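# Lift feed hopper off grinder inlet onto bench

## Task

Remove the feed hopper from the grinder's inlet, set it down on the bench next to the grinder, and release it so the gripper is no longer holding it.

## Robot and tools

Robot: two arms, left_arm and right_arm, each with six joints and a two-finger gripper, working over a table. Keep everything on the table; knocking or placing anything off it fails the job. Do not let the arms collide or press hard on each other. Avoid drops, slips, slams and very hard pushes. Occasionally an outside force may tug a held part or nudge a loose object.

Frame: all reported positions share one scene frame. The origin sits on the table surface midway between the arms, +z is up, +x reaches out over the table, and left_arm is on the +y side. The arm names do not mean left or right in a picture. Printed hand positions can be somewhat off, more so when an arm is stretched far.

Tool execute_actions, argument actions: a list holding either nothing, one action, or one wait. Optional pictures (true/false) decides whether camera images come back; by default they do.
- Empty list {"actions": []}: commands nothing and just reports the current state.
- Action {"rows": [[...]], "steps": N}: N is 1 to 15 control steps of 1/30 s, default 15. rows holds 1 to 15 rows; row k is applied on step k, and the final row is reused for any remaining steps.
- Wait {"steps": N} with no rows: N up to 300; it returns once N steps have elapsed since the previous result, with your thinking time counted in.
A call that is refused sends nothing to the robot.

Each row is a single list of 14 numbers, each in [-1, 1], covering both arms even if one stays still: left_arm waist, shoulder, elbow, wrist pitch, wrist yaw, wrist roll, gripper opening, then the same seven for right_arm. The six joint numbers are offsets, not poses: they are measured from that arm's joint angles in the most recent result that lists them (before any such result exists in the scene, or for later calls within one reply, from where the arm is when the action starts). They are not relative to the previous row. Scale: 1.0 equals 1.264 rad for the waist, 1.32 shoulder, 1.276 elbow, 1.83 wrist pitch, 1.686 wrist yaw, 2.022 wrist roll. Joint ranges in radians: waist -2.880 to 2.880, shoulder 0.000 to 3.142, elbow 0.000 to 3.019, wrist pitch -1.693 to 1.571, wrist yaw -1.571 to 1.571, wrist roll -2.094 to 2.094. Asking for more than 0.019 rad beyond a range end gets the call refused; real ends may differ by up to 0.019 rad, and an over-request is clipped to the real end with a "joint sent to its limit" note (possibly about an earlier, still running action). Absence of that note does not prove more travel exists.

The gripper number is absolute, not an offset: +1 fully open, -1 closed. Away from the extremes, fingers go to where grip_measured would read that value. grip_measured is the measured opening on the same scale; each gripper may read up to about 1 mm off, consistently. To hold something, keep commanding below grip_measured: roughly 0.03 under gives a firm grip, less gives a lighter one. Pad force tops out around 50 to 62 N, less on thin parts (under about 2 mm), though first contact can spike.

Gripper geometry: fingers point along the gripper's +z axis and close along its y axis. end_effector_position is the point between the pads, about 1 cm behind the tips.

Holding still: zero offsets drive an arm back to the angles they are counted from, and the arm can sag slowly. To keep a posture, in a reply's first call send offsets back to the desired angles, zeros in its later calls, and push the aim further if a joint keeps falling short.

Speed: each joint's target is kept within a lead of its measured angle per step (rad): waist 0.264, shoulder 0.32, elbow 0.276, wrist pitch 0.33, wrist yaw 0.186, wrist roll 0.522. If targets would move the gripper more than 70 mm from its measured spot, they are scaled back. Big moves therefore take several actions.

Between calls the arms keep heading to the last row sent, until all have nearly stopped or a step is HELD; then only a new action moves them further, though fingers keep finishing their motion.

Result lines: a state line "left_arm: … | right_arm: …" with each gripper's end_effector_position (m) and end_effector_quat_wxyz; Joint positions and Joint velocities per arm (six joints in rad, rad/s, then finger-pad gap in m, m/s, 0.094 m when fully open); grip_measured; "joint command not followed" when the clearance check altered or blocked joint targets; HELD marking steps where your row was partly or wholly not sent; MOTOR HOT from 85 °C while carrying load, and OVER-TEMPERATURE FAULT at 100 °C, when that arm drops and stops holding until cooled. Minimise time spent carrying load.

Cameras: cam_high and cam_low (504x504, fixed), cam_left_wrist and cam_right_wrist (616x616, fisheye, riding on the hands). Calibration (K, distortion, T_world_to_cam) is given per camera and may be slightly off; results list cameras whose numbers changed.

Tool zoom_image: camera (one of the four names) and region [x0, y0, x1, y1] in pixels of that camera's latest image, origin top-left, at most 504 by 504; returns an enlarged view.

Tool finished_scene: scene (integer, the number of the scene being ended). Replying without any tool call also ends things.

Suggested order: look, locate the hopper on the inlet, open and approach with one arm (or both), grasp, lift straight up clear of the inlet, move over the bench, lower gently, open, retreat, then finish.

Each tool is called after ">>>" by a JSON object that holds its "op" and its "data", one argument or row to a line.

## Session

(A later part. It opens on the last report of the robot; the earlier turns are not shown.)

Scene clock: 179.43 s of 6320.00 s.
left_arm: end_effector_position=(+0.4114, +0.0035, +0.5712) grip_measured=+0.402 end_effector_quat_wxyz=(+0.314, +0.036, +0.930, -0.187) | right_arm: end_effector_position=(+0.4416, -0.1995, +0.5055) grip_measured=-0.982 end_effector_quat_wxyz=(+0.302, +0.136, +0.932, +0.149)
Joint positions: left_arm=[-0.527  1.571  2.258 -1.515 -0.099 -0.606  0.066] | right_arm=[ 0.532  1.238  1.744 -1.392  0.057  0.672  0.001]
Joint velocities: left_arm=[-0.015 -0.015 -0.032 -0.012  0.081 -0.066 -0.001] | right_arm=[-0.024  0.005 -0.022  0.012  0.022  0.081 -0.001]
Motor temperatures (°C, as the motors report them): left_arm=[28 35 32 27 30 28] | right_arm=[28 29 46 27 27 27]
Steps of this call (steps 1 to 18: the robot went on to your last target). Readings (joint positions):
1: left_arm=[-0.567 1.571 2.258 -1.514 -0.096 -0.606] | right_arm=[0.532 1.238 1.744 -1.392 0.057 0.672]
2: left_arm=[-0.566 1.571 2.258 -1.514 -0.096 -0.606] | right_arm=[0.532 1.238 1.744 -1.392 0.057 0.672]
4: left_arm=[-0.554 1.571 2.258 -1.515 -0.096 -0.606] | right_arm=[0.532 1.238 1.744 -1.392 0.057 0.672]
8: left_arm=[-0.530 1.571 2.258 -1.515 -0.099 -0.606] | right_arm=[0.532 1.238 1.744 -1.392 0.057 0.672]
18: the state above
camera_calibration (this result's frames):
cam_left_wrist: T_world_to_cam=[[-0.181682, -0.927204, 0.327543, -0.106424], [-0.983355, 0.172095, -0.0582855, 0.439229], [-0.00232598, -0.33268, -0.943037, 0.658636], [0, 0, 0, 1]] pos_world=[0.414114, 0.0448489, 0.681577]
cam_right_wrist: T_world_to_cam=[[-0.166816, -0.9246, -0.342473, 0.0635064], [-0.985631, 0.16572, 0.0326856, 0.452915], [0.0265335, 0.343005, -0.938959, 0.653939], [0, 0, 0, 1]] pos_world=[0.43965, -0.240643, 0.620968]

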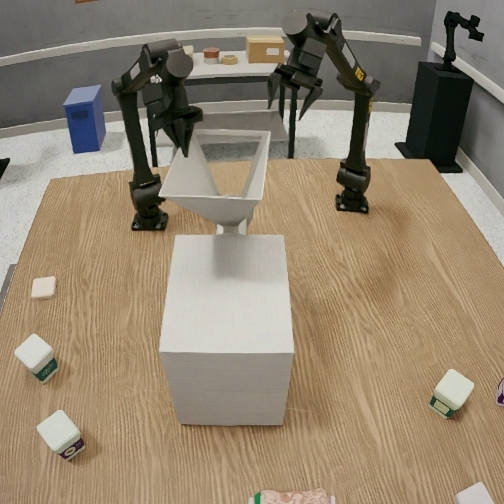

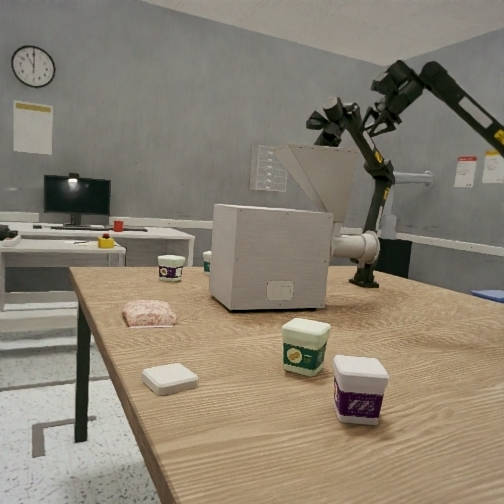

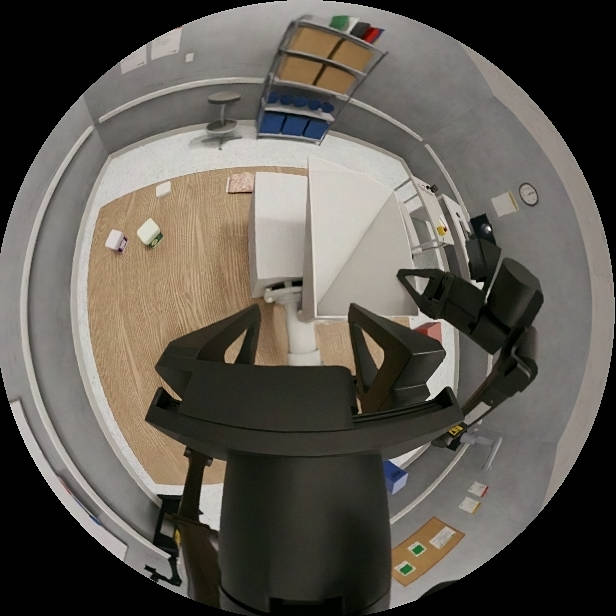

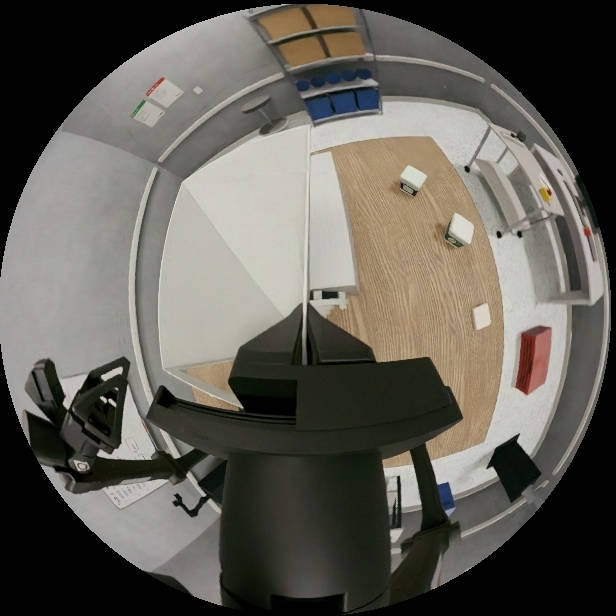

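>>> {"op": "execute_actions", "data": {
  "actions": [
    {"rows": [[0.004,0.003,-0.004,0.008,0,0,0.4,0,-0.004,0.01,0.005,0,0,-1],[0.007,0.006,-0.009,0.016,0,0,0.4,0,-0.004,0.01,0.005,0,0,-1],[0.009,0.010,-0.014,0.024,0,0,0.4,0,-0.004,0.01,0.005,0,0,-1],[0.011,0.014,-0.020,0.031,0,0,0.4,0,-0.004,0.01,0.005,0,0,-1],[0.012,0.019,-0.026,0.039,-0.001,0,0.4,0,-0.004,0.01,0.005,0,0,-1],[0.013,0.024,-0.032,0.047,-0.001,0,0.4,0,-0.004,0.01,0.005,0,0,-1],[0.014,0.029,-0.038,0.055,-0.001,0,0.4,0,-0.004,0.01,0.005,0,0,-1],[0.015,0.034,-0.045,0.063,-0.001,0,0.4,0,-0.004,0.01,0.005,0,0,-1],[0.016,0.039,-0.051,0.071,-0.002,0,0.4,0,-0.004,0.01,0.005,0,0,-1],[0.017,0.043,-0.057,0.079,-0.002,0,0.4,0,-0.004,0.01,0.005,0,0,-1],[0.018,0.047,-0.062,0.086,-0.002,0,0.4,0,-0.004,0.01,0.005,0,0,-1],[0.019,0.051,-0.067,0.093,-0.002,0,0.4,0,-0.004,0.01,0.005,0,0,-1],[0.020,0.054,-0.071,0.098,-0.002,0,0.4,0,-0.004,0.01,0.005,0,0,-1],[0.020,0.0555,-0.073,0.101,-0.002,0,0.4,0,-0.004,0.01,0.005,0,0,-1]], "steps": 15}
  ],
  "pictures": false
}}

>>> {"op": "execute_actions", "data": {
  "actions": [
    {"steps": 12}
  ]
}}

Scene clock: 183.60 s of 6320.00 s.
left_arm: end_effector_position=(+0.4547, -0.0229, +0.5361) grip_measured=+0.402 end_effector_quat_wxyz=(+0.328, +0.028, +0.924, -0.195) | right_arm: end_effector_position=(+0.4416, -0.1995, +0.5055) grip_measured=-0.982 end_effector_quat_wxyz=(+0.302, +0.135, +0.932, +0.149)
Joint positions: left_arm=[-0.512  1.614  2.18  -1.357 -0.099 -0.606  0.066] | right_arm=[ 0.532  1.238  1.744 -1.392  0.057  0.672  0.001]
Joint velocities: left_arm=[ 0.015  0.239 -0.168  0.154  0.022 -0.022 -0.001] | right_arm=[-0.005  0.005  0.007 -0.007  0.037 -0.051 -0.001]
Motor temperatures (°C, as the motors report them): left_arm=[28 34 32 27 30 28] | right_arm=[28 29 44 27 27 27]
Steps of this call (steps 1 to 15: the robot went on to your last target; steps 16 to 90: nothing new was sent; then 0.67 s passed at rest; steps 91 to 105: all 15 steps of this action). Readings (joint positions):
91: left_arm=[-0.527 1.571 2.258 -1.515 -0.099 -0.606] | right_arm=[0.532 1.238 1.744 -1.392 0.057 0.672]
92: left_arm=[-0.527 1.571 2.258 -1.513 -0.099 -0.606] | right_arm=[0.532 1.238 1.744 -1.392 0.057 0.672]
94: left_arm=[-0.527 1.571 2.253 -1.497 -0.099 -0.606] | right_arm=[0.532 1.238 1.744 -1.392 0.057 0.672]
98: left_arm=[-0.523 1.573 2.228 -1.445 -0.099 -0.606] | right_arm=[0.532 1.238 1.744 -1.392 0.057 0.672]
105: the state above

Scene clock: 184.00 s of 6320.00 s.
left_arm: end_effector_position=(+0.4671, -0.0322, +0.5098) grip_measured=+0.402 end_effector_quat_wxyz=(+0.314, +0.028, +0.931, -0.183) | right_arm: end_effector_position=(+0.4416, -0.1995, +0.5055) grip_measured=-0.982 end_effector_quat_wxyz=(+0.302, +0.135, +0.932, +0.149)
Joint positions: left_arm=[-0.511  1.648  2.163 -1.347 -0.099 -0.606  0.066] | right_arm=[ 0.532  1.238  1.744 -1.392  0.057  0.672  0.001]
Joint velocities: left_arm=[-0.015  0.015  0.007  0.007  0.007  0.022  0.   ] | right_arm=[ 0.005  0.005 -0.017 -0.007  0.066  0.022  0.001]
Motor temperatures (°C, as the motors report them): left_arm=[28 34 32 27 30 28] | right_arm=[28 29 44 27 27 27]
Steps of this call (steps 1 to 12: the robot went on to your last target). Readings (joint positions):
1: left_arm=[-0.511 1.623 2.175 -1.353 -0.099 -0.606] | right_arm=[0.532 1.238 1.744 -1.392 0.057 0.672]
2: left_arm=[-0.511 1.630 2.172 -1.350 -0.099 -0.606] | right_arm=[0.532 1.238 1.744 -1.392 0.057 0.672]
4: left_arm=[-0.511 1.642 2.167 -1.349 -0.099 -0.606] | right_arm=[0.532 1.238 1.744 -1.392 0.057 0.672]
8: left_arm=[-0.511 1.648 2.163 -1.349 -0.099 -0.606] | right_arm=[0.532 1.238 1.744 -1.392 0.057 0.672]
12: the state above
camera_calibration (this result's frames):
cam_left_wrist: T_world_to_cam=[[-0.165581, -0.930996, 0.325314, -0.115807], [-0.986196, 0.15623, -0.0548556, 0.495643], [0.000246475, -0.329906, -0.944014, 0.58829], [0, 0, 0, 1]] pos_world=[0.469481, 0.00883017, 0.620216]
cam_right_wrist: T_world_to_cam=[[-0.166517, -0.924728, -0.342273, 0.0632478], [-0.985682, 0.165437, 0.0325741, 0.452938], [0.0265023, 0.342796, -0.939036, 0.65395], [0, 0, 0, 1]] pos_world=[0.439653, -0.240617, 0.620977]

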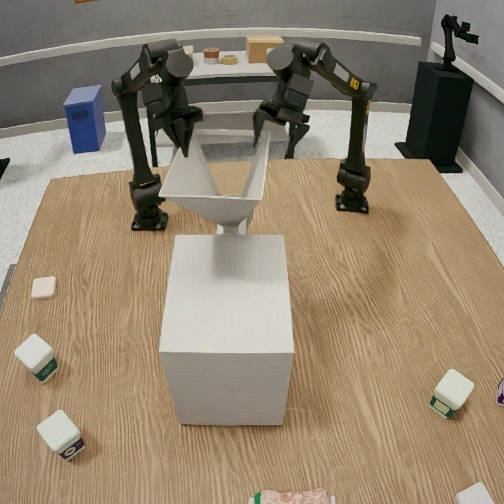

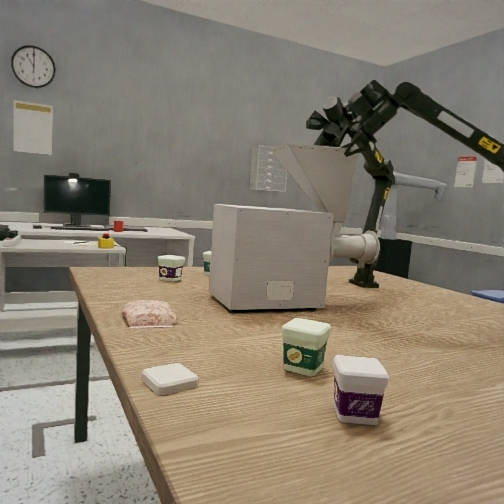

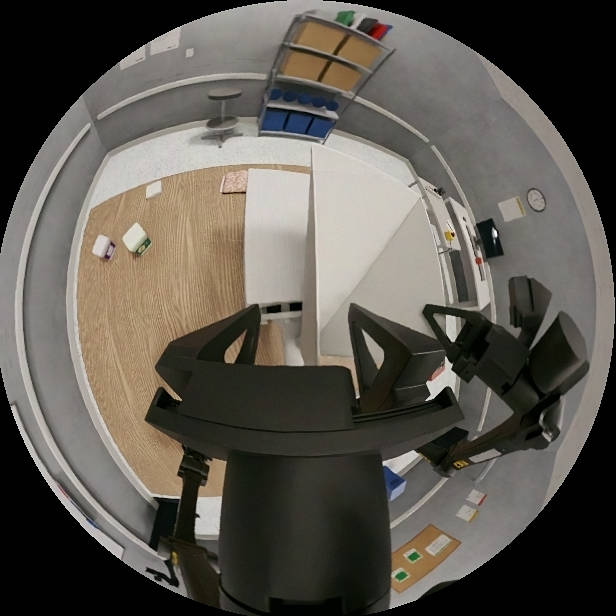

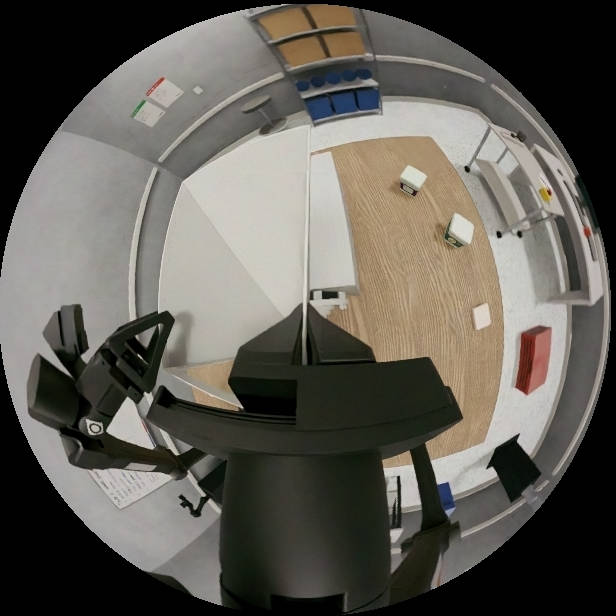

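>>> {"op": "zoom_image", "data": {
  "camera": "cam_left_wrist",
  "region": [230, 250, 390, 390]
}}

>>> {"op": "zoom_image", "data": {
  "camera": "cam_right_wrist",
  "region": [90, 280, 230, 420]
}}

Region (230, 250, 390, 390) of cam_left_wrist's 616x616 image, scaled by 3.150, with more detail than that image has; it fills the top 441 rows of this view, and the rest is white.

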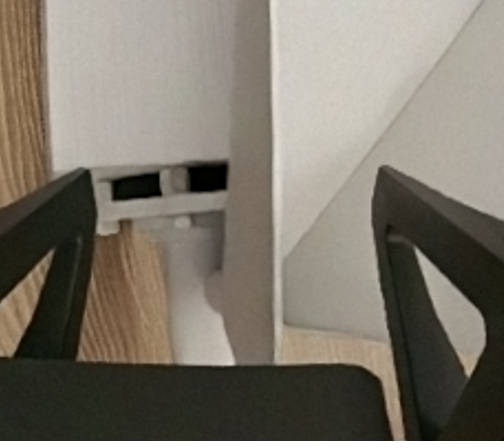

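Region (90, 280, 230, 420) of cam_right_wrist's 616x616 image, scaled by 3.600, with more detail than that image has.

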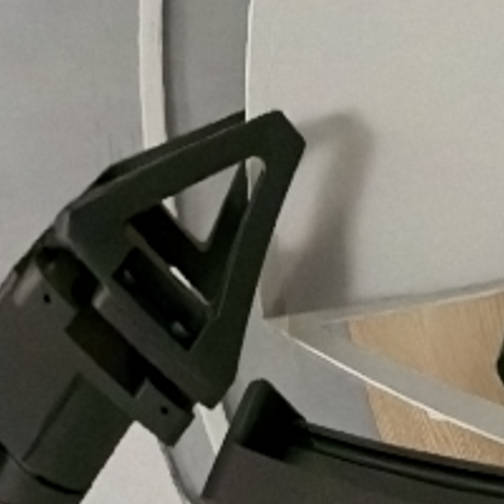

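>>> {"op": "execute_actions", "data": {
  "actions": [
    {"rows": [[0,0.001,-0.001,0.010,0,0,0.4,0.004,0.0,0.015,0.0,0.003,-0.001,-1],[0,0.001,-0.001,0.011,0,0,0.4,0.008,0.002,0.022,-0.004,0.005,-0.002,-1],[0,0.002,-0.002,0.012,0,0,0.4,0.011,0.004,0.028,-0.007,0.008,-0.003,-1],[0,0.002,-0.002,0.012,0,0,0.4,0.014,0.006,0.033,-0.009,0.010,-0.004,-1],[0,0.003,-0.003,0.013,0,0,0.4,0.017,0.008,0.037,-0.011,0.013,-0.005,-1],[0,0.003,-0.003,0.014,0,0,0.35,0.020,0.009,0.041,-0.013,0.015,-0.006,-1],[0,0.004,-0.004,0.015,0,0,0.3,0.023,0.011,0.044,-0.015,0.018,-0.007,-1],[0,0.004,-0.005,0.015,0,0,0.2,0.026,0.013,0.048,-0.017,0.021,-0.007,-1],[0,0.0045,-0.0055,0.016,0,0,0.1,0.029,0.014,0.051,-0.019,0.023,-0.008,-1],[0,0.0045,-0.0055,0.016,0,0,0.0,0.032,0.016,0.055,-0.021,0.026,-0.008,-1],[0,0.0045,-0.0055,0.016,0,0,-0.1,0.034,0.017,0.057,-0.023,0.028,-0.009,-1],[0,0.0045,-0.0055,0.016,0,0,-0.2,0.0356,0.018,0.059,-0.0235,0.029,-0.009,-1]], "steps": 15}
  ],
  "pictures": false
}}

>>> {"op": "execute_actions", "data": {
  "actions": [
    {"steps": 10}
  ]
}}

Scene clock: 188.83 s of 6320.00 s.
left_arm: end_effector_position=(+0.4687, -0.0336, +0.5118) grip_measured=-0.197 end_effector_quat_wxyz=(+0.319, +0.028, +0.929, -0.187) | right_arm: end_effector_position=(+0.4410, -0.1945, +0.5061) grip_measured=-0.982 end_effector_quat_wxyz=(+0.307, +0.130, +0.934, +0.131)
Joint positions: left_arm=[-0.511  1.648  2.163 -1.334 -0.099 -0.606  0.038] | right_arm=[ 0.561  1.249  1.758 -1.407  0.104  0.672  0.001]
Joint velocities: left_arm=[-0.005 -0.005 -0.007 -0.002 -0.022  0.007 -0.002] | right_arm=[ 0.015  0.015  0.032 -0.007  0.022  0.022 -0.   ]
Motor temperatures (°C, as the motors report them): left_arm=[28 34 32 27 30 28] | right_arm=[28 29 43 27 27 27]
Steps of this call (steps 1 to 30: the robot went on to your last target; steps 31 to 90: nothing new was sent; then 1.33 s passed at rest; steps 91 to 105: all 15 steps of this action). Readings (joint positions):
91: left_arm=[-0.511 1.648 2.163 -1.347 -0.099 -0.606] | right_arm=[0.533 1.238 1.744 -1.392 0.059 0.672]
92: left_arm=[-0.511 1.648 2.163 -1.346 -0.099 -0.606] | right_arm=[0.534 1.238 1.744 -1.393 0.061 0.672]
94: left_arm=[-0.511 1.648 2.163 -1.344 -0.099 -0.606] | right_arm=[0.537 1.238 1.744 -1.395 0.069 0.672]
98: left_arm=[-0.511 1.648 2.163 -1.338 -0.099 -0.606] | right_arm=[0.544 1.239 1.744 -1.397 0.084 0.672]
105: the state above

Scene clock: 189.17 s of 6320.00 s.
left_arm: end_effector_position=(+0.4687, -0.0336, +0.5118) grip_measured=-0.198 end_effector_quat_wxyz=(+0.319, +0.028, +0.929, -0.187) | right_arm: end_effector_position=(+0.4408, -0.1944, +0.5061) grip_measured=-0.982 end_effector_quat_wxyz=(+0.306, +0.130, +0.934, +0.131)
Joint positions: left_arm=[-0.511  1.648  2.163 -1.334 -0.099 -0.606  0.038] | right_arm=[ 0.561  1.249  1.759 -1.408  0.105  0.672  0.001]
Joint velocities: left_arm=[-0.005  0.005 -0.007  0.007  0.022  0.007 -0.   ] | right_arm=[-0.015  0.005  0.002 -0.007  0.037 -0.007 -0.   ]
Motor temperatures (°C, as the motors report them): left_arm=[28 34 32 27 30 28] | right_arm=[28 29 43 27 27 27]
Steps of this call (steps 1 to 10: the robot went on to your last target). Readings (joint positions):
1: left_arm=[-0.511 1.648 2.163 -1.334 -0.099 -0.606] | right_arm=[0.561 1.249 1.759 -1.408 0.104 0.672]
2: left_arm=[-0.511 1.648 2.163 -1.334 -0.099 -0.606] | right_arm=[0.561 1.249 1.759 -1.408 0.104 0.672]
4: left_arm=[-0.511 1.648 2.163 -1.334 -0.099 -0.606] | right_arm=[0.561 1.249 1.759 -1.408 0.105 0.672]
8: left_arm=[-0.511 1.648 2.163 -1.334 -0.099 -0.606] | right_arm=[0.561 1.249 1.759 -1.408 0.105 0.672]
10: the state above
camera_calibration (this result's frames):
cam_left_wrist: T_world_to_cam=[[-0.168632, -0.9284, 0.331116, -0.118968], [-0.985638, 0.155755, -0.0652554, 0.502674], [0.00901013, -0.337364, -0.941331, 0.584001], [0, 0, 0, 1]] pos_world=[0.470131, 0.00827707, 0.621932]
cam_right_wrist: T_world_to_cam=[[-0.165936, -0.937145, -0.30696, 0.0474847], [-0.98567, 0.16719, 0.0224044, 0.456739], [0.0303245, 0.306279, -0.951459, 0.650255], [0, 0, 0, 1]] pos_world=[0.438355, -0.231022, 0.623034]

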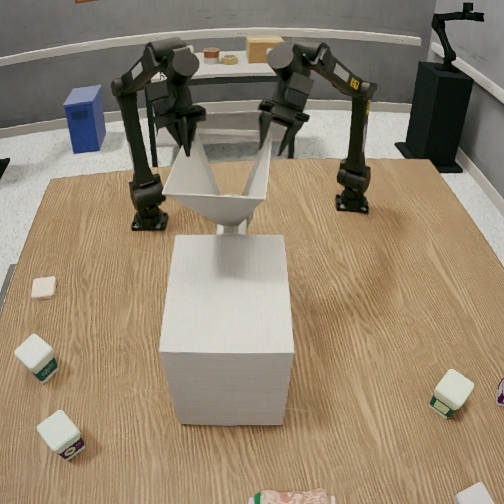

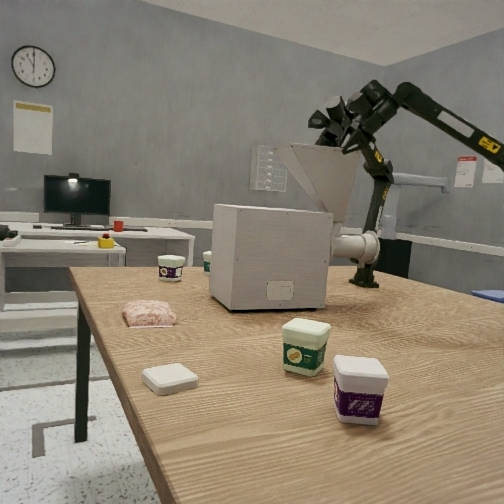

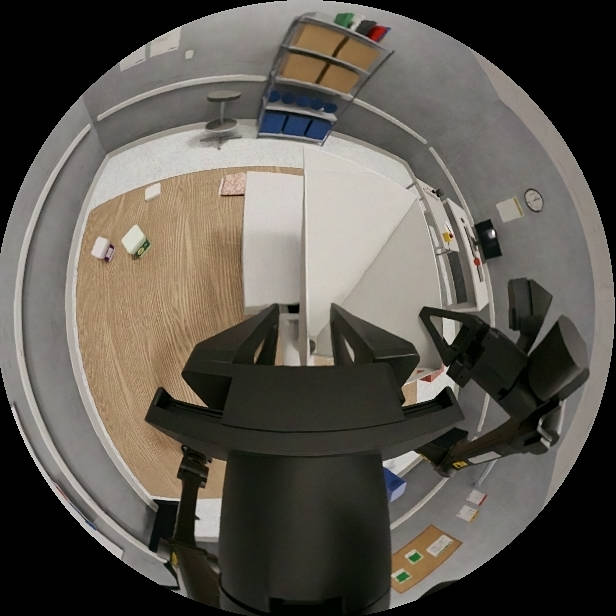

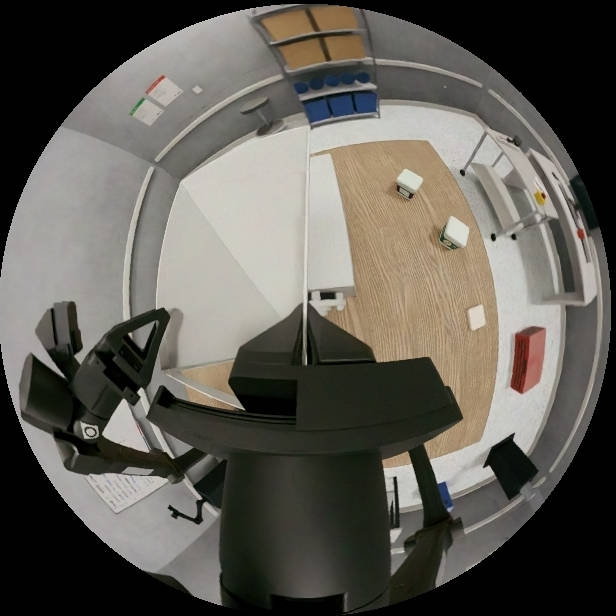

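>>> {"op": "execute_actions", "data": {
  "actions": [
    {"rows": [[0,0.003,-0.006,0.008,0,0,-0.3,0.005,0,0.03,0,0,0,-1],[0,0.005,-0.010,0.008,0,0,-0.35,0.005,0,0.03,0,0,0,-1],[0,0.007,-0.013,0.008,0,0,-0.4,0.005,0,0.03,0,0,0,-1],[0,0.008,-0.016,0.008,0,0,-0.45,0.005,0,0.03,0,0,0,-1],[0,0.009,-0.018,0.008,0,0,-0.5,0.005,0,0.03,0,0,0,-1],[0,0.009,-0.020,0.008,0,0,-0.55,0.005,0,0.03,0,0,0,-1],[0,0.009,-0.020,0.008,0,0,-0.6,0.005,0,0.03,0,0,0,-1],[0,0.009,-0.020,0.008,0,0,-0.65,0.005,0,0.03,0,0,0,-1],[0,0.009,-0.020,0.008,0,0,-0.7,0.005,0,0.03,0,0,0,-1]], "steps": 15}
  ]
}}

Scene clock: 190.67 s of 6320.00 s.
left_arm: end_effector_position=(+0.4688, -0.0337, +0.5017) grip_measured=-0.698 end_effector_quat_wxyz=(+0.311, +0.028, +0.932, -0.181) | right_arm: end_effector_position=(+0.4408, -0.1944, +0.5061) grip_measured=-0.982 end_effector_quat_wxyz=(+0.306, +0.131, +0.934, +0.131)
Joint positions: left_arm=[-0.511  1.648  2.143 -1.334 -0.099 -0.606  0.014] | right_arm=[ 0.561  1.249  1.759 -1.408  0.105  0.675  0.001]
Joint velocities: left_arm=[-0.005 -0.015 -0.007 -0.007  0.066  0.022  0.001] | right_arm=[ 0.005 -0.015 -0.012  0.007  0.066 -0.037 -0.001]
Motor temperatures (°C, as the motors report them): left_arm=[28 34 32 27 30 28] | right_arm=[28 29 43 27 27 27]
Steps of this call (steps 1 to 15: the robot went on to your last target; steps 16 to 30: nothing new was sent; steps 31 to 45: all 15 steps of this action). Readings (joint positions):
31: left_arm=[-0.511 1.648 2.163 -1.334 -0.099 -0.606] | right_arm=[0.561 1.249 1.759 -1.408 0.105 0.673]
32: left_arm=[-0.511 1.648 2.163 -1.334 -0.099 -0.606] | right_arm=[0.561 1.249 1.759 -1.408 0.105 0.674]
34: left_arm=[-0.511 1.648 2.160 -1.334 -0.099 -0.606] | right_arm=[0.561 1.249 1.759 -1.408 0.105 0.675]
38: left_arm=[-0.511 1.648 2.147 -1.334 -0.099 -0.606] | right_arm=[0.561 1.249 1.759 -1.408 0.105 0.675]
45: the state above
camera_calibration (this result's frames):
cam_left_wrist: T_world_to_cam=[[-0.163701, -0.932596, 0.321663, -0.113425], [-0.986496, 0.156485, -0.0483514, 0.494091], [-0.00524323, -0.325234, -0.945619, 0.58376], [0, 0, 0, 1]] pos_world=[0.471912, 0.00676152, 0.612389]
cam_right_wrist: T_world_to_cam=[[-0.168018, -0.9363, -0.308403, 0.0492966], [-0.985311, 0.169201, 0.0231104, 0.456614], [0.0305437, 0.307756, -0.950975, 0.650201], [0, 0, 0, 1]] pos_world=[0.43833, -0.231206, 0.622976]

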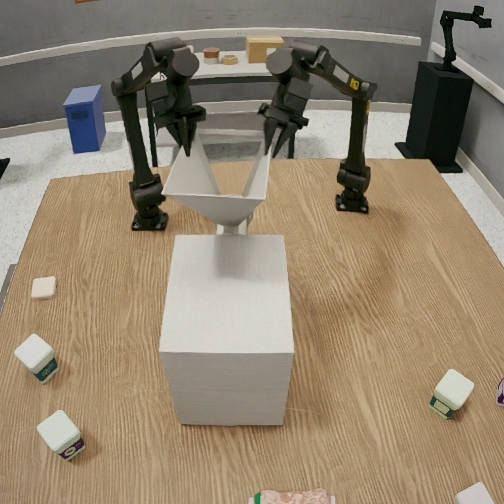

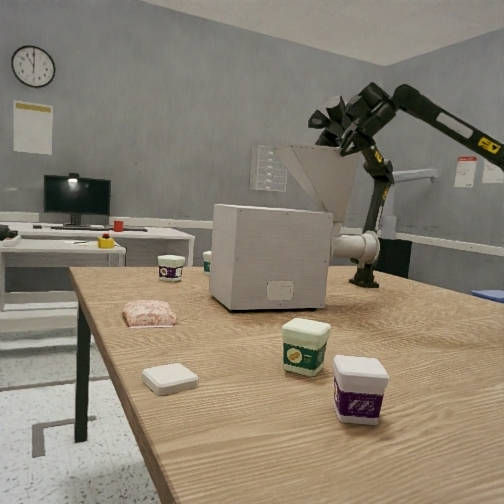

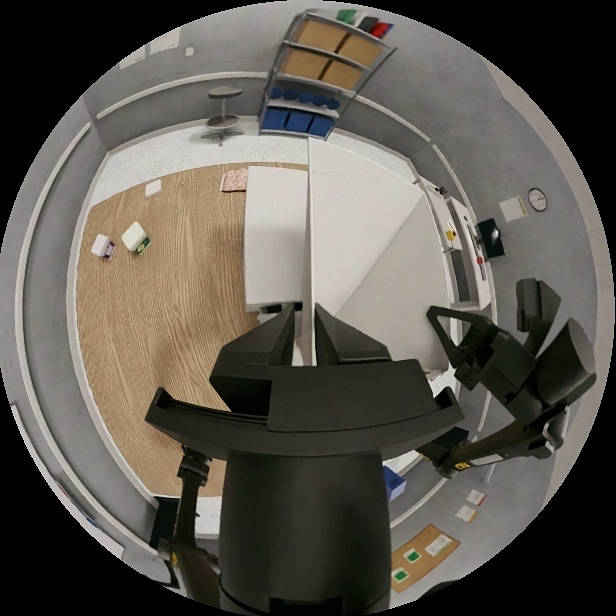

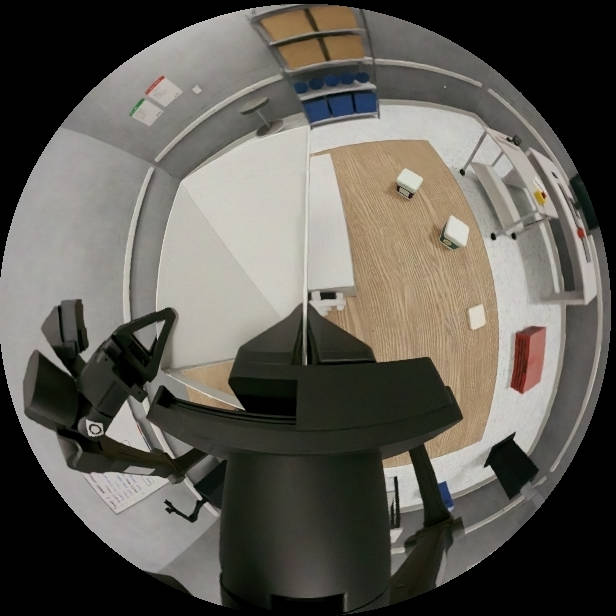

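>>> {"op": "execute_actions", "data": {
  "actions": [
    {"rows": [[-0.005,0,0,0.005,0,0,-0.7,0.005,0,0.03,0,0,0,-1],[-0.009,0,0,0.005,0,0,-0.7,0.005,0,0.03,0,0,0,-1],[-0.012,0,0,0.005,0,0,-0.72,0.005,0,0.03,0,0,0,-1],[-0.014,0,0,0.005,0,0,-0.75,0.005,0,0.03,0,0,0,-1],[-0.015,0,0,0.005,0,0,-0.78,0.005,0,0.03,0,0,0,-1],[-0.015,0,0,0.005,0,0,-0.81,0.005,0,0.03,0,0,0,-1],[-0.015,0,0,0.005,0,0,-0.84,0.005,0,0.03,0,0,0,-1],[-0.015,0,0,0.005,0,0,-0.87,0.005,0,0.03,0,0,0,-1],[-0.015,0,0,0.005,0,0,-0.9,0.005,0,0.03,0,0,0,-1],[-0.015,0,0,0.005,0,0,-0.93,0.005,0,0.03,0,0,0,-1],[-0.015,0,0,0.005,0,0,-0.96,0.005,0,0.03,0,0,0,-1],[-0.015,0,0,0.005,0,0,-1,0.005,0,0.03,0,0,0,-1]], "steps": 15}
  ]
}}

Scene clock: 192.57 s of 6320.00 s.
left_arm: end_effector_position=(+0.4649, -0.0385, +0.5018) grip_measured=-0.972 end_effector_quat_wxyz=(+0.311, +0.033, +0.932, -0.182) | right_arm: end_effector_position=(+0.4408, -0.1945, +0.5061) grip_measured=-0.982 end_effector_quat_wxyz=(+0.306, +0.132, +0.934, +0.131)
Joint positions: left_arm=[-0.521  1.648  2.143 -1.334 -0.1   -0.606  0.001] | right_arm=[ 0.561  1.249  1.759 -1.408  0.106  0.677  0.001]
Joint velocities: left_arm=[-0.005 -0.005  0.007 -0.012 -0.037  0.007 -0.001] | right_arm=[ 0.005 -0.015 -0.032  0.002  0.066 -0.037  0.   ]
Motor temperatures (°C, as the motors report them): left_arm=[28 34 32 27 30 28] | right_arm=[28 29 43 27 27 27]
Steps of this call (steps 1 to 15: the robot went on to your last target; steps 16 to 42: nothing new was sent; steps 43 to 57: all 15 steps of this action). Readings (joint positions):
43: left_arm=[-0.511 1.648 2.143 -1.334 -0.099 -0.606] | right_arm=[0.561 1.249 1.759 -1.408 0.105 0.675]
44: left_arm=[-0.511 1.648 2.143 -1.334 -0.099 -0.606] | right_arm=[0.561 1.249 1.759 -1.408 0.105 0.675]
46: left_arm=[-0.512 1.648 2.143 -1.334 -0.099 -0.606] | right_arm=[0.561 1.249 1.759 -1.408 0.105 0.676]
50: left_arm=[-0.518 1.648 2.143 -1.334 -0.099 -0.606] | right_arm=[0.561 1.249 1.759 -1.408 0.105 0.676]
57: the state above
camera_calibration (this result's frames):
cam_left_wrist: T_world_to_cam=[[-0.173073, -0.93122, 0.320742, -0.113661], [-0.984878, 0.166205, -0.0488942, 0.49088], [-0.00777769, -0.324355, -0.945904, 0.583552], [0, 0, 0, 1]] pos_world=[0.468324, 0.00184724, 0.612441]
cam_right_wrist: T_world_to_cam=[[-0.169871, -0.935779, -0.308968, 0.0503977], [-0.984976, 0.171116, 0.0232775, 0.456821], [0.0310868, 0.30828, -0.950788, 0.650015], [0, 0, 0, 1]] pos_world=[0.438312, -0.231395, 0.622964]

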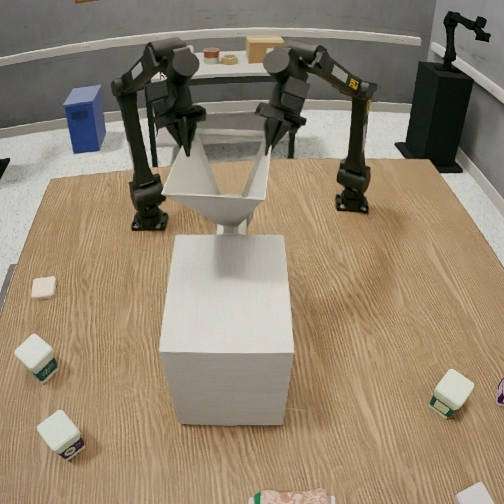

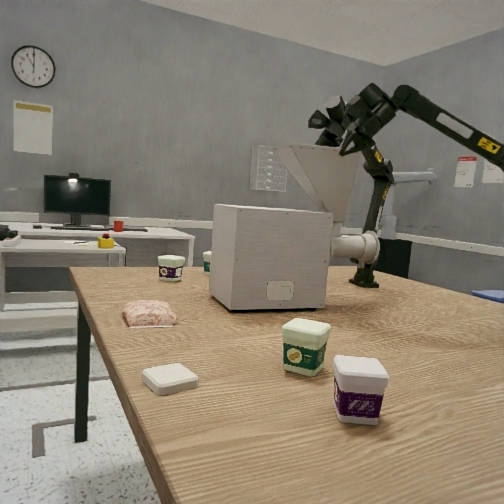

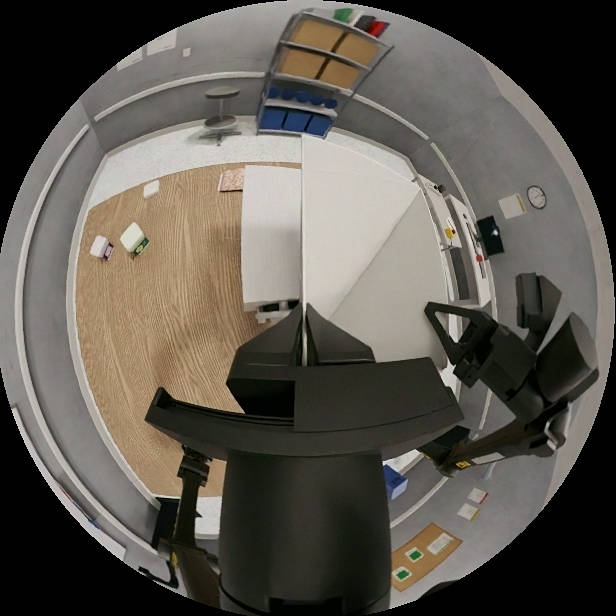

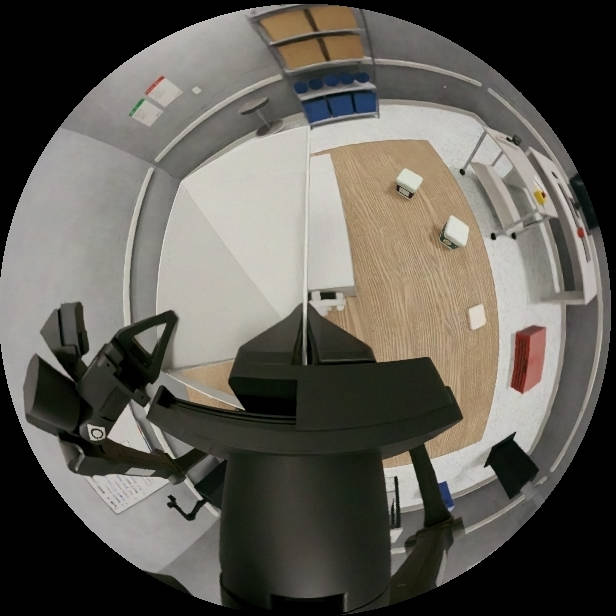

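>>> {"op": "execute_actions", "data": {
  "actions": [
    {"rows": [[-0.003,-0.005,0.015,0.005,-0.001,0,-1,0.003,-0.004,0.035,0.001,0.001,0,-1],[0,-0.011,0.03,0.006,-0.002,0,-1,0,-0.008,0.042,0.002,0.002,0,-1],[0,-0.016,0.043,0.007,-0.003,0,-1,0,-0.012,0.05,0.003,0.003,0,-1],[0,-0.021,0.055,0.008,-0.004,0,-1,0,-0.016,0.057,0.004,0.004,0,-1],[0,-0.0265,0.0666,0.008,-0.005,0,-1,0,-0.0205,0.0635,0.0044,0.005,0,-1],[0,-0.0236,0.0753,0.004,-0.005,0,-1,0,-0.0183,0.0703,0.0013,0.005,0,-1],[0,-0.0207,0.084,0,-0.005,0,-1,0,-0.0161,0.077,-0.0018,0.005,0,-1],[0,-0.0179,0.0927,-0.004,-0.005,0,-1,0,-0.0139,0.0838,-0.005,0.005,0,-1],[0,-0.015,0.1014,-0.008,-0.005,0,-1,0,-0.0117,0.0905,-0.008,0.005,0,-1],[0,-0.0121,0.11,-0.012,-0.005,0,-1,0,-0.0095,0.0973,-0.0112,0.005,0,-1],[0,-0.0092,0.1188,-0.016,-0.005,0,-1,0,-0.0073,0.104,-0.0143,0.005,0,-1],[0,-0.0063,0.1275,-0.02,-0.005,0,-1,0,-0.0051,0.1108,-0.0174,0.005,0,-1],[0,-0.0035,0.1362,-0.024,-0.005,0,-1,0,-0.0029,0.1175,-0.0206,0.005,0,-1],[0,-0.0006,0.145,-0.028,-0.005,0,-1,0,-0.0007,0.1243,-0.0237,0.005,0,-1],[0,0.0023,0.1536,-0.0317,-0.005,0,-1,0,0.0015,0.131,-0.0268,0.005,0,-1]], "steps": 15}
  ],
  "pictures": false
}}

>>> {"op": "execute_actions", "data": {
  "actions": [
    {"steps": 12}
  ]
}}

Scene clock: 198.10 s of 6320.00 s.
left_arm: end_effector_position=(+0.4634, -0.0375, +0.5090) grip_measured=-0.972 end_effector_quat_wxyz=(+0.306, +0.034, +0.935, -0.176) | right_arm: end_effector_position=(+0.4403, -0.1947, +0.5133) grip_measured=-0.982 end_effector_quat_wxyz=(+0.303, +0.132, +0.935, +0.130)
Joint positions: left_arm=[-0.523  1.67   2.201 -1.387 -0.104 -0.605  0.001] | right_arm=[ 0.561  1.263  1.796 -1.438  0.105  0.677  0.001]
Joint velocities: left_arm=[-0.005  0.122  0.286 -0.227 -0.022  0.066 -0.   ] | right_arm=[-0.005  0.103  0.237 -0.193  0.007 -0.007 -0.   ]
Motor temperatures (°C, as the motors report them): left_arm=[28 34 32 27 30 28] | right_arm=[28 29 43 27 27 27]
Steps of this call (steps 1 to 15: the robot went on to your last target; steps 16 to 90: nothing new was sent; then 2.03 s passed at rest; steps 91 to 105: all 15 steps of this action). Readings (joint positions):
91: left_arm=[-0.521 1.648 2.143 -1.334 -0.101 -0.605] | right_arm=[0.561 1.249 1.759 -1.408 0.106 0.677]
92: left_arm=[-0.521 1.648 2.143 -1.334 -0.101 -0.605] | right_arm=[0.561 1.249 1.759 -1.408 0.106 0.677]
94: left_arm=[-0.521 1.648 2.143 -1.334 -0.102 -0.605] | right_arm=[0.561 1.249 1.760 -1.408 0.106 0.677]
98: left_arm=[-0.521 1.648 2.149 -1.339 -0.103 -0.605] | right_arm=[0.561 1.249 1.762 -1.408 0.106 0.677]
105: the state above

Scene clock: 198.50 s of 6320.00 s.
left_arm: end_effector_position=(+0.4630, -0.0372, +0.5173) grip_measured=-0.972 end_effector_quat_wxyz=(+0.309, +0.034, +0.933, -0.179) | right_arm: end_effector_position=(+0.4399, -0.1949, +0.5215) grip_measured=-0.982 end_effector_quat_wxyz=(+0.307, +0.132, +0.933, +0.132)
Joint positions: left_arm=[-0.523  1.676  2.23  -1.4   -0.104 -0.605  0.001] | right_arm=[ 0.561  1.268  1.822 -1.451  0.105  0.677  0.001]
Joint velocities: left_arm=[-0.005 -0.024 -0.007  0.007 -0.007 -0.022 -0.001] | right_arm=[-0.005 -0.034  0.002  0.002  0.022 -0.037 -0.   ]
Motor temperatures (°C, as the motors report them): left_arm=[28 34 32 27 30 28] | right_arm=[28 29 43 27 27 27]
Steps of this call (steps 1 to 12: the robot went on to your last target). Readings (joint positions):
1: left_arm=[-0.523 1.674 2.210 -1.393 -0.105 -0.605] | right_arm=[0.561 1.266 1.803 -1.443 0.105 0.677]
2: left_arm=[-0.523 1.675 2.217 -1.396 -0.105 -0.605] | right_arm=[0.561 1.268 1.809 -1.446 0.105 0.677]
4: left_arm=[-0.523 1.676 2.225 -1.400 -0.105 -0.605] | right_arm=[0.561 1.268 1.816 -1.448 0.105 0.677]
8: left_arm=[-0.523 1.676 2.230 -1.400 -0.104 -0.605] | right_arm=[0.561 1.268 1.822 -1.450 0.105 0.677]
12: the state above
camera_calibration (this result's frames):
cam_left_wrist: T_world_to_cam=[[-0.171293, -0.933608, 0.314697, -0.11556], [-0.985161, 0.165819, -0.0443021, 0.487251], [-0.0108218, -0.317616, -0.948158, 0.601512], [0, 0, 0, 1]] pos_world=[0.466735, 0.00236713, 0.628281]
cam_right_wrist: T_world_to_cam=[[-0.16996, -0.935343, -0.310237, 0.0555078], [-0.984933, 0.171439, 0.0227089, 0.456003], [0.031946, 0.309422, -0.950388, 0.664488], [0, 0, 0, 1]] pos_world=[0.437339, -0.231865, 0.638387]

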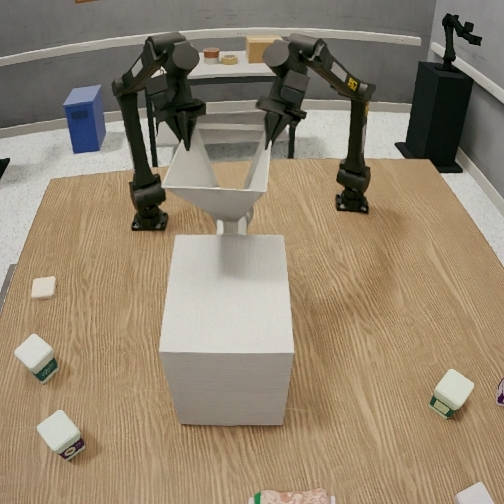

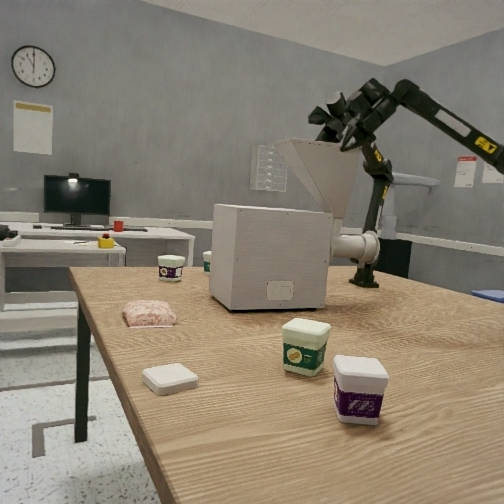

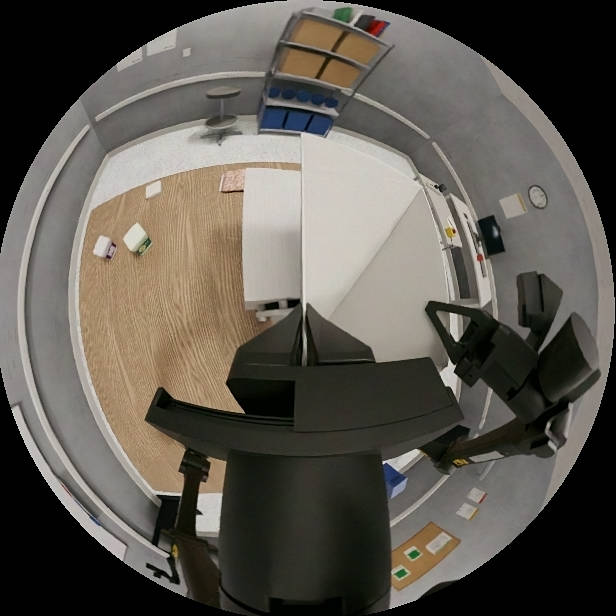

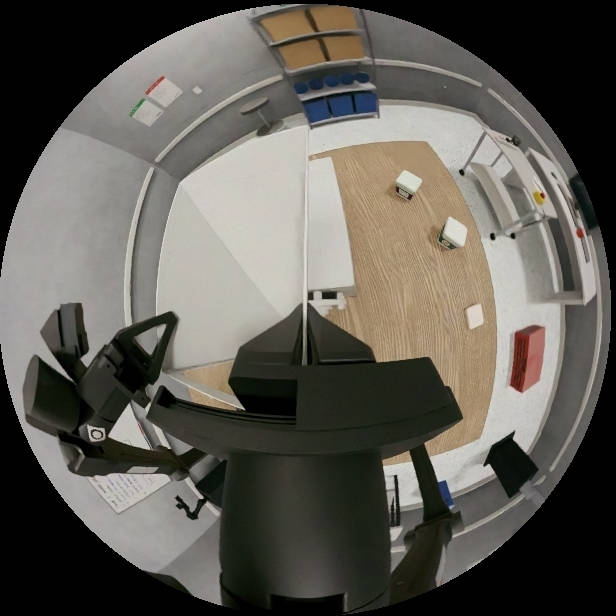

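>>> {"op": "execute_actions", "data": {
  "actions": [
    {"rows": [[0.001,-0.0151,0.0957,0.0002,-0.003,0,-1,0,-0.0102,0.0888,-0.0065,0.005,0,-1],[0.001,-0.0112,0.106,-0.0039,-0.003,0,-1,0,-0.0076,0.0961,-0.0098,0.005,0,-1],[0.001,-0.0074,0.1163,-0.0081,-0.003,0,-1,0,-0.0049,0.1034,-0.013,0.005,0,-1],[0.001,-0.0036,0.1266,-0.0122,-0.003,0,-1,0,-0.0023,0.1108,-0.0163,0.005,0,-1],[0.001,0.0003,0.1369,-0.0164,-0.003,0,-1,0,0.0004,0.1181,-0.0195,0.005,0,-1],[0.001,0.0041,0.1472,-0.0205,-0.003,0,-1,0,0.003,0.1254,-0.0227,0.005,0,-1],[0.001,0.0079,0.1575,-0.0247,-0.003,0,-1,0,0.0057,0.1327,-0.026,0.005,0,-1],[0.001,0.0118,0.1677,-0.0288,-0.003,0,-1,0,0.0083,0.14,-0.0292,0.005,0,-1],[0.001,0.0156,0.178,-0.033,-0.003,0,-1,0,0.011,0.1473,-0.0325,0.005,0,-1],[0.001,0.0194,0.1883,-0.0371,-0.003,0,-1,0,0.0136,0.1546,-0.0357,0.005,0,-1],[0.001,0.0233,0.1986,-0.0413,-0.003,0,-1,0,0.0163,0.1619,-0.0389,0.005,0,-1],[0.001,0.0271,0.2089,-0.0454,-0.003,0,-1,0,0.0189,0.1693,-0.0422,0.005,0,-1],[0.001,0.0309,0.2192,-0.0496,-0.003,0,-1,0,0.0216,0.1766,-0.0454,0.005,0,-1],[0.001,0.0348,0.2295,-0.0537,-0.003,0,-1,0,0.0242,0.1839,-0.0487,0.005,0,-1],[0.001,0.0386,0.2398,-0.0579,-0.003,0,-1,0,0.0269,0.1912,-0.0519,0.005,0,-1]], "steps": 15}
  ],
  "pictures": false
}}

>>> {"op": "execute_actions", "data": {
  "actions": [
    {"steps": 12}
  ]
}}

>>> {"op": "zoom_image", "data": {
  "camera": "cam_low",
  "region": [300, 170, 400, 270]
}}

Scene clock: 201.13 s of 6320.00 s.
left_arm: end_effector_position=(+0.4636, -0.0376, +0.5451) grip_measured=-0.972 end_effector_quat_wxyz=(+0.312, +0.033, +0.932, -0.180) | right_arm: end_effector_position=(+0.4397, -0.1952, +0.5488) grip_measured=-0.982 end_effector_quat_wxyz=(+0.308, +0.132, +0.933, +0.132)
Joint positions: left_arm=[-0.523  1.741  2.405 -1.505 -0.105 -0.605  0.001] | right_arm=[ 0.561  1.311  1.944 -1.529  0.106  0.677  0.001]
Joint velocities: left_arm=[-0.015  0.151  0.432 -0.212  0.066 -0.051 -0.001] | right_arm=[-0.005  0.073  0.305 -0.193 -0.007  0.051  0.001]
Motor temperatures (°C, as the motors report them): left_arm=[28 34 33 27 30 28] | right_arm=[28 29 44 27 27 27]
Steps of this call (steps 1 to 30: the robot went on to your last target; steps 31 to 64: nothing new was sent; steps 65 to 79: all 15 steps of this action). Readings (joint positions):
65: left_arm=[-0.523 1.677 2.232 -1.402 -0.104 -0.605] | right_arm=[0.561 1.268 1.822 -1.451 0.105 0.677]
66: left_arm=[-0.523 1.679 2.237 -1.407 -0.104 -0.605] | right_arm=[0.561 1.269 1.824 -1.454 0.105 0.677]
68: left_arm=[-0.523 1.688 2.255 -1.420 -0.104 -0.605] | right_arm=[0.561 1.274 1.835 -1.463 0.105 0.677]
72: left_arm=[-0.523 1.707 2.304 -1.451 -0.106 -0.605] | right_arm=[0.561 1.289 1.871 -1.487 0.106 0.677]
79: the state above

Scene clock: 201.53 s of 6320.00 s.
left_arm: end_effector_position=(+0.4624, -0.0381, +0.5503) grip_measured=-0.972 end_effector_quat_wxyz=(+0.313, +0.034, +0.932, -0.182) | right_arm: end_effector_position=(+0.4390, -0.1954, +0.5539) grip_measured=-0.982 end_effector_quat_wxyz=(+0.308, +0.132, +0.933, +0.132)
Joint positions: left_arm=[-0.525  1.75   2.433 -1.519 -0.105 -0.605  0.001] | right_arm=[ 0.561  1.317  1.966 -1.542  0.106  0.677  0.001]
Joint velocities: left_arm=[-0.024 -0.005  0.002 -0.012 -0.037  0.051 -0.001] | right_arm=[-0.015 -0.005 -0.027  0.002 -0.051 -0.051 -0.001]
Motor temperatures (°C, as the motors report them): left_arm=[28 34 33 27 30 28] | right_arm=[28 29 44 27 27 27]
Steps of this call (steps 1 to 12: the robot went on to your last target). Readings (joint positions):
1: left_arm=[-0.523 1.745 2.418 -1.510 -0.104 -0.605] | right_arm=[0.561 1.314 1.953 -1.533 0.106 0.677]
2: left_arm=[-0.523 1.748 2.426 -1.513 -0.104 -0.605] | right_arm=[0.561 1.315 1.960 -1.536 0.106 0.677]
4: left_arm=[-0.524 1.748 2.432 -1.516 -0.104 -0.605] | right_arm=[0.561 1.315 1.965 -1.538 0.106 0.677]
8: left_arm=[-0.525 1.749 2.433 -1.518 -0.104 -0.605] | right_arm=[0.561 1.316 1.966 -1.541 0.106 0.677]
12: the state above
camera_calibration (this result's frames):
cam_left_wrist: T_world_to_cam=[[-0.175175, -0.931354, 0.319207, -0.127477], [-0.984531, 0.166886, -0.0533669, 0.493043], [-0.00356779, -0.323617, -0.946181, 0.627838], [0, 0, 0, 1]] pos_world=[0.465326, 0.00217065, 0.661052]
cam_right_wrist: T_world_to_cam=[[-0.169174, -0.934939, -0.31188, 0.0655774], [-0.984961, 0.171649, 0.0197165, 0.456178], [0.0351001, 0.310525, -0.949917, 0.693974], [0, 0, 0, 1]] pos_world=[0.436053, -0.232488, 0.670675]

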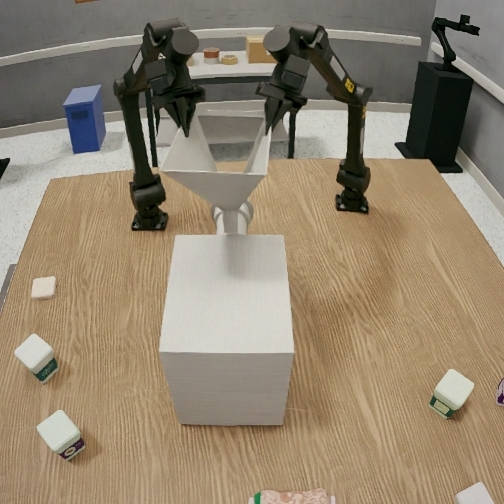

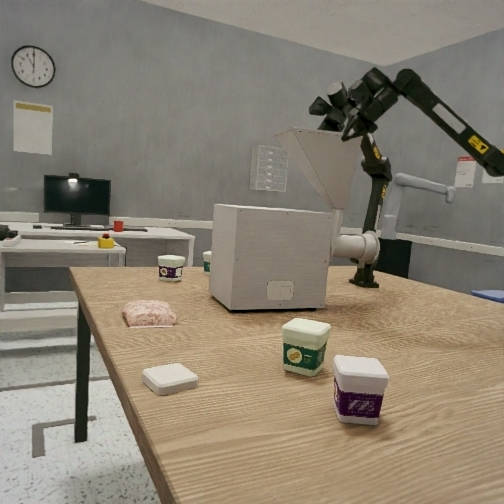

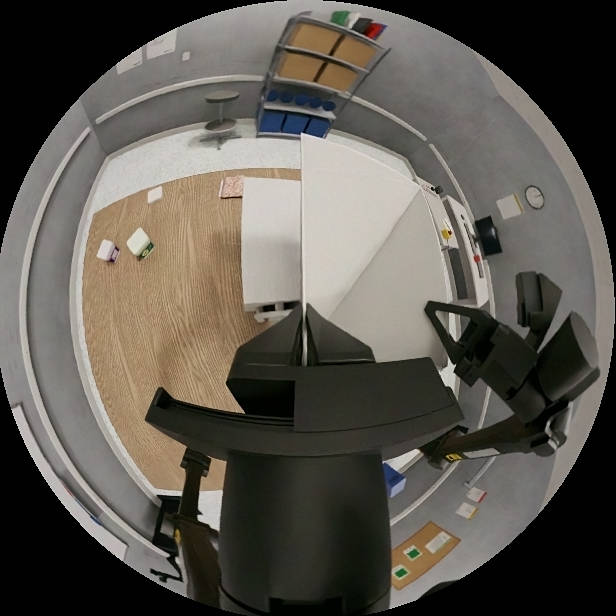

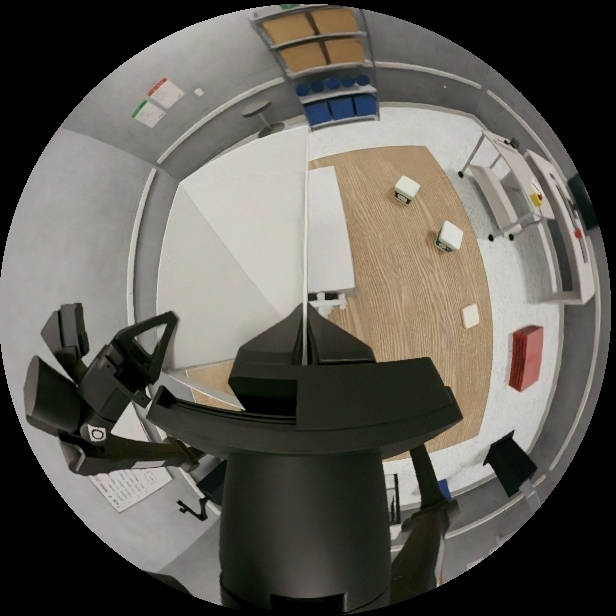

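Region (300, 170, 400, 270) of cam_low's 504x504 image, scaled by 5.040, with more detail than that image has.

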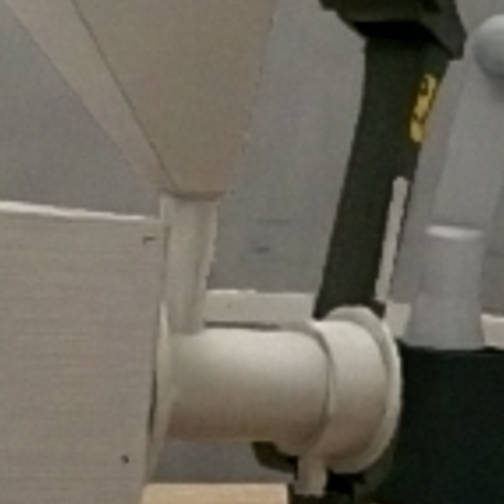

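>>> {"op": "zoom_image", "data": {
  "camera": "cam_low",
  "region": [320, 200, 360, 240]
}}

>>> {"op": "zoom_image", "data": {
  "camera": "cam_high",
  "region": [195, 170, 275, 250]
}}

Region (320, 200, 360, 240) of cam_low's 504x504 image, scaled by 12.600, with more detail than that image has.

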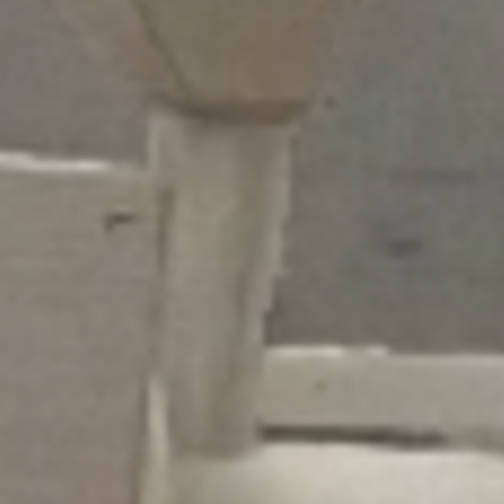

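Region (195, 170, 275, 250) of cam_high's 504x504 image, scaled by 6.300, with more detail than that image has.

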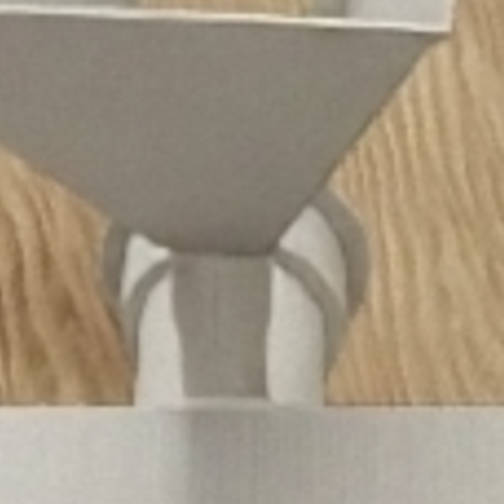

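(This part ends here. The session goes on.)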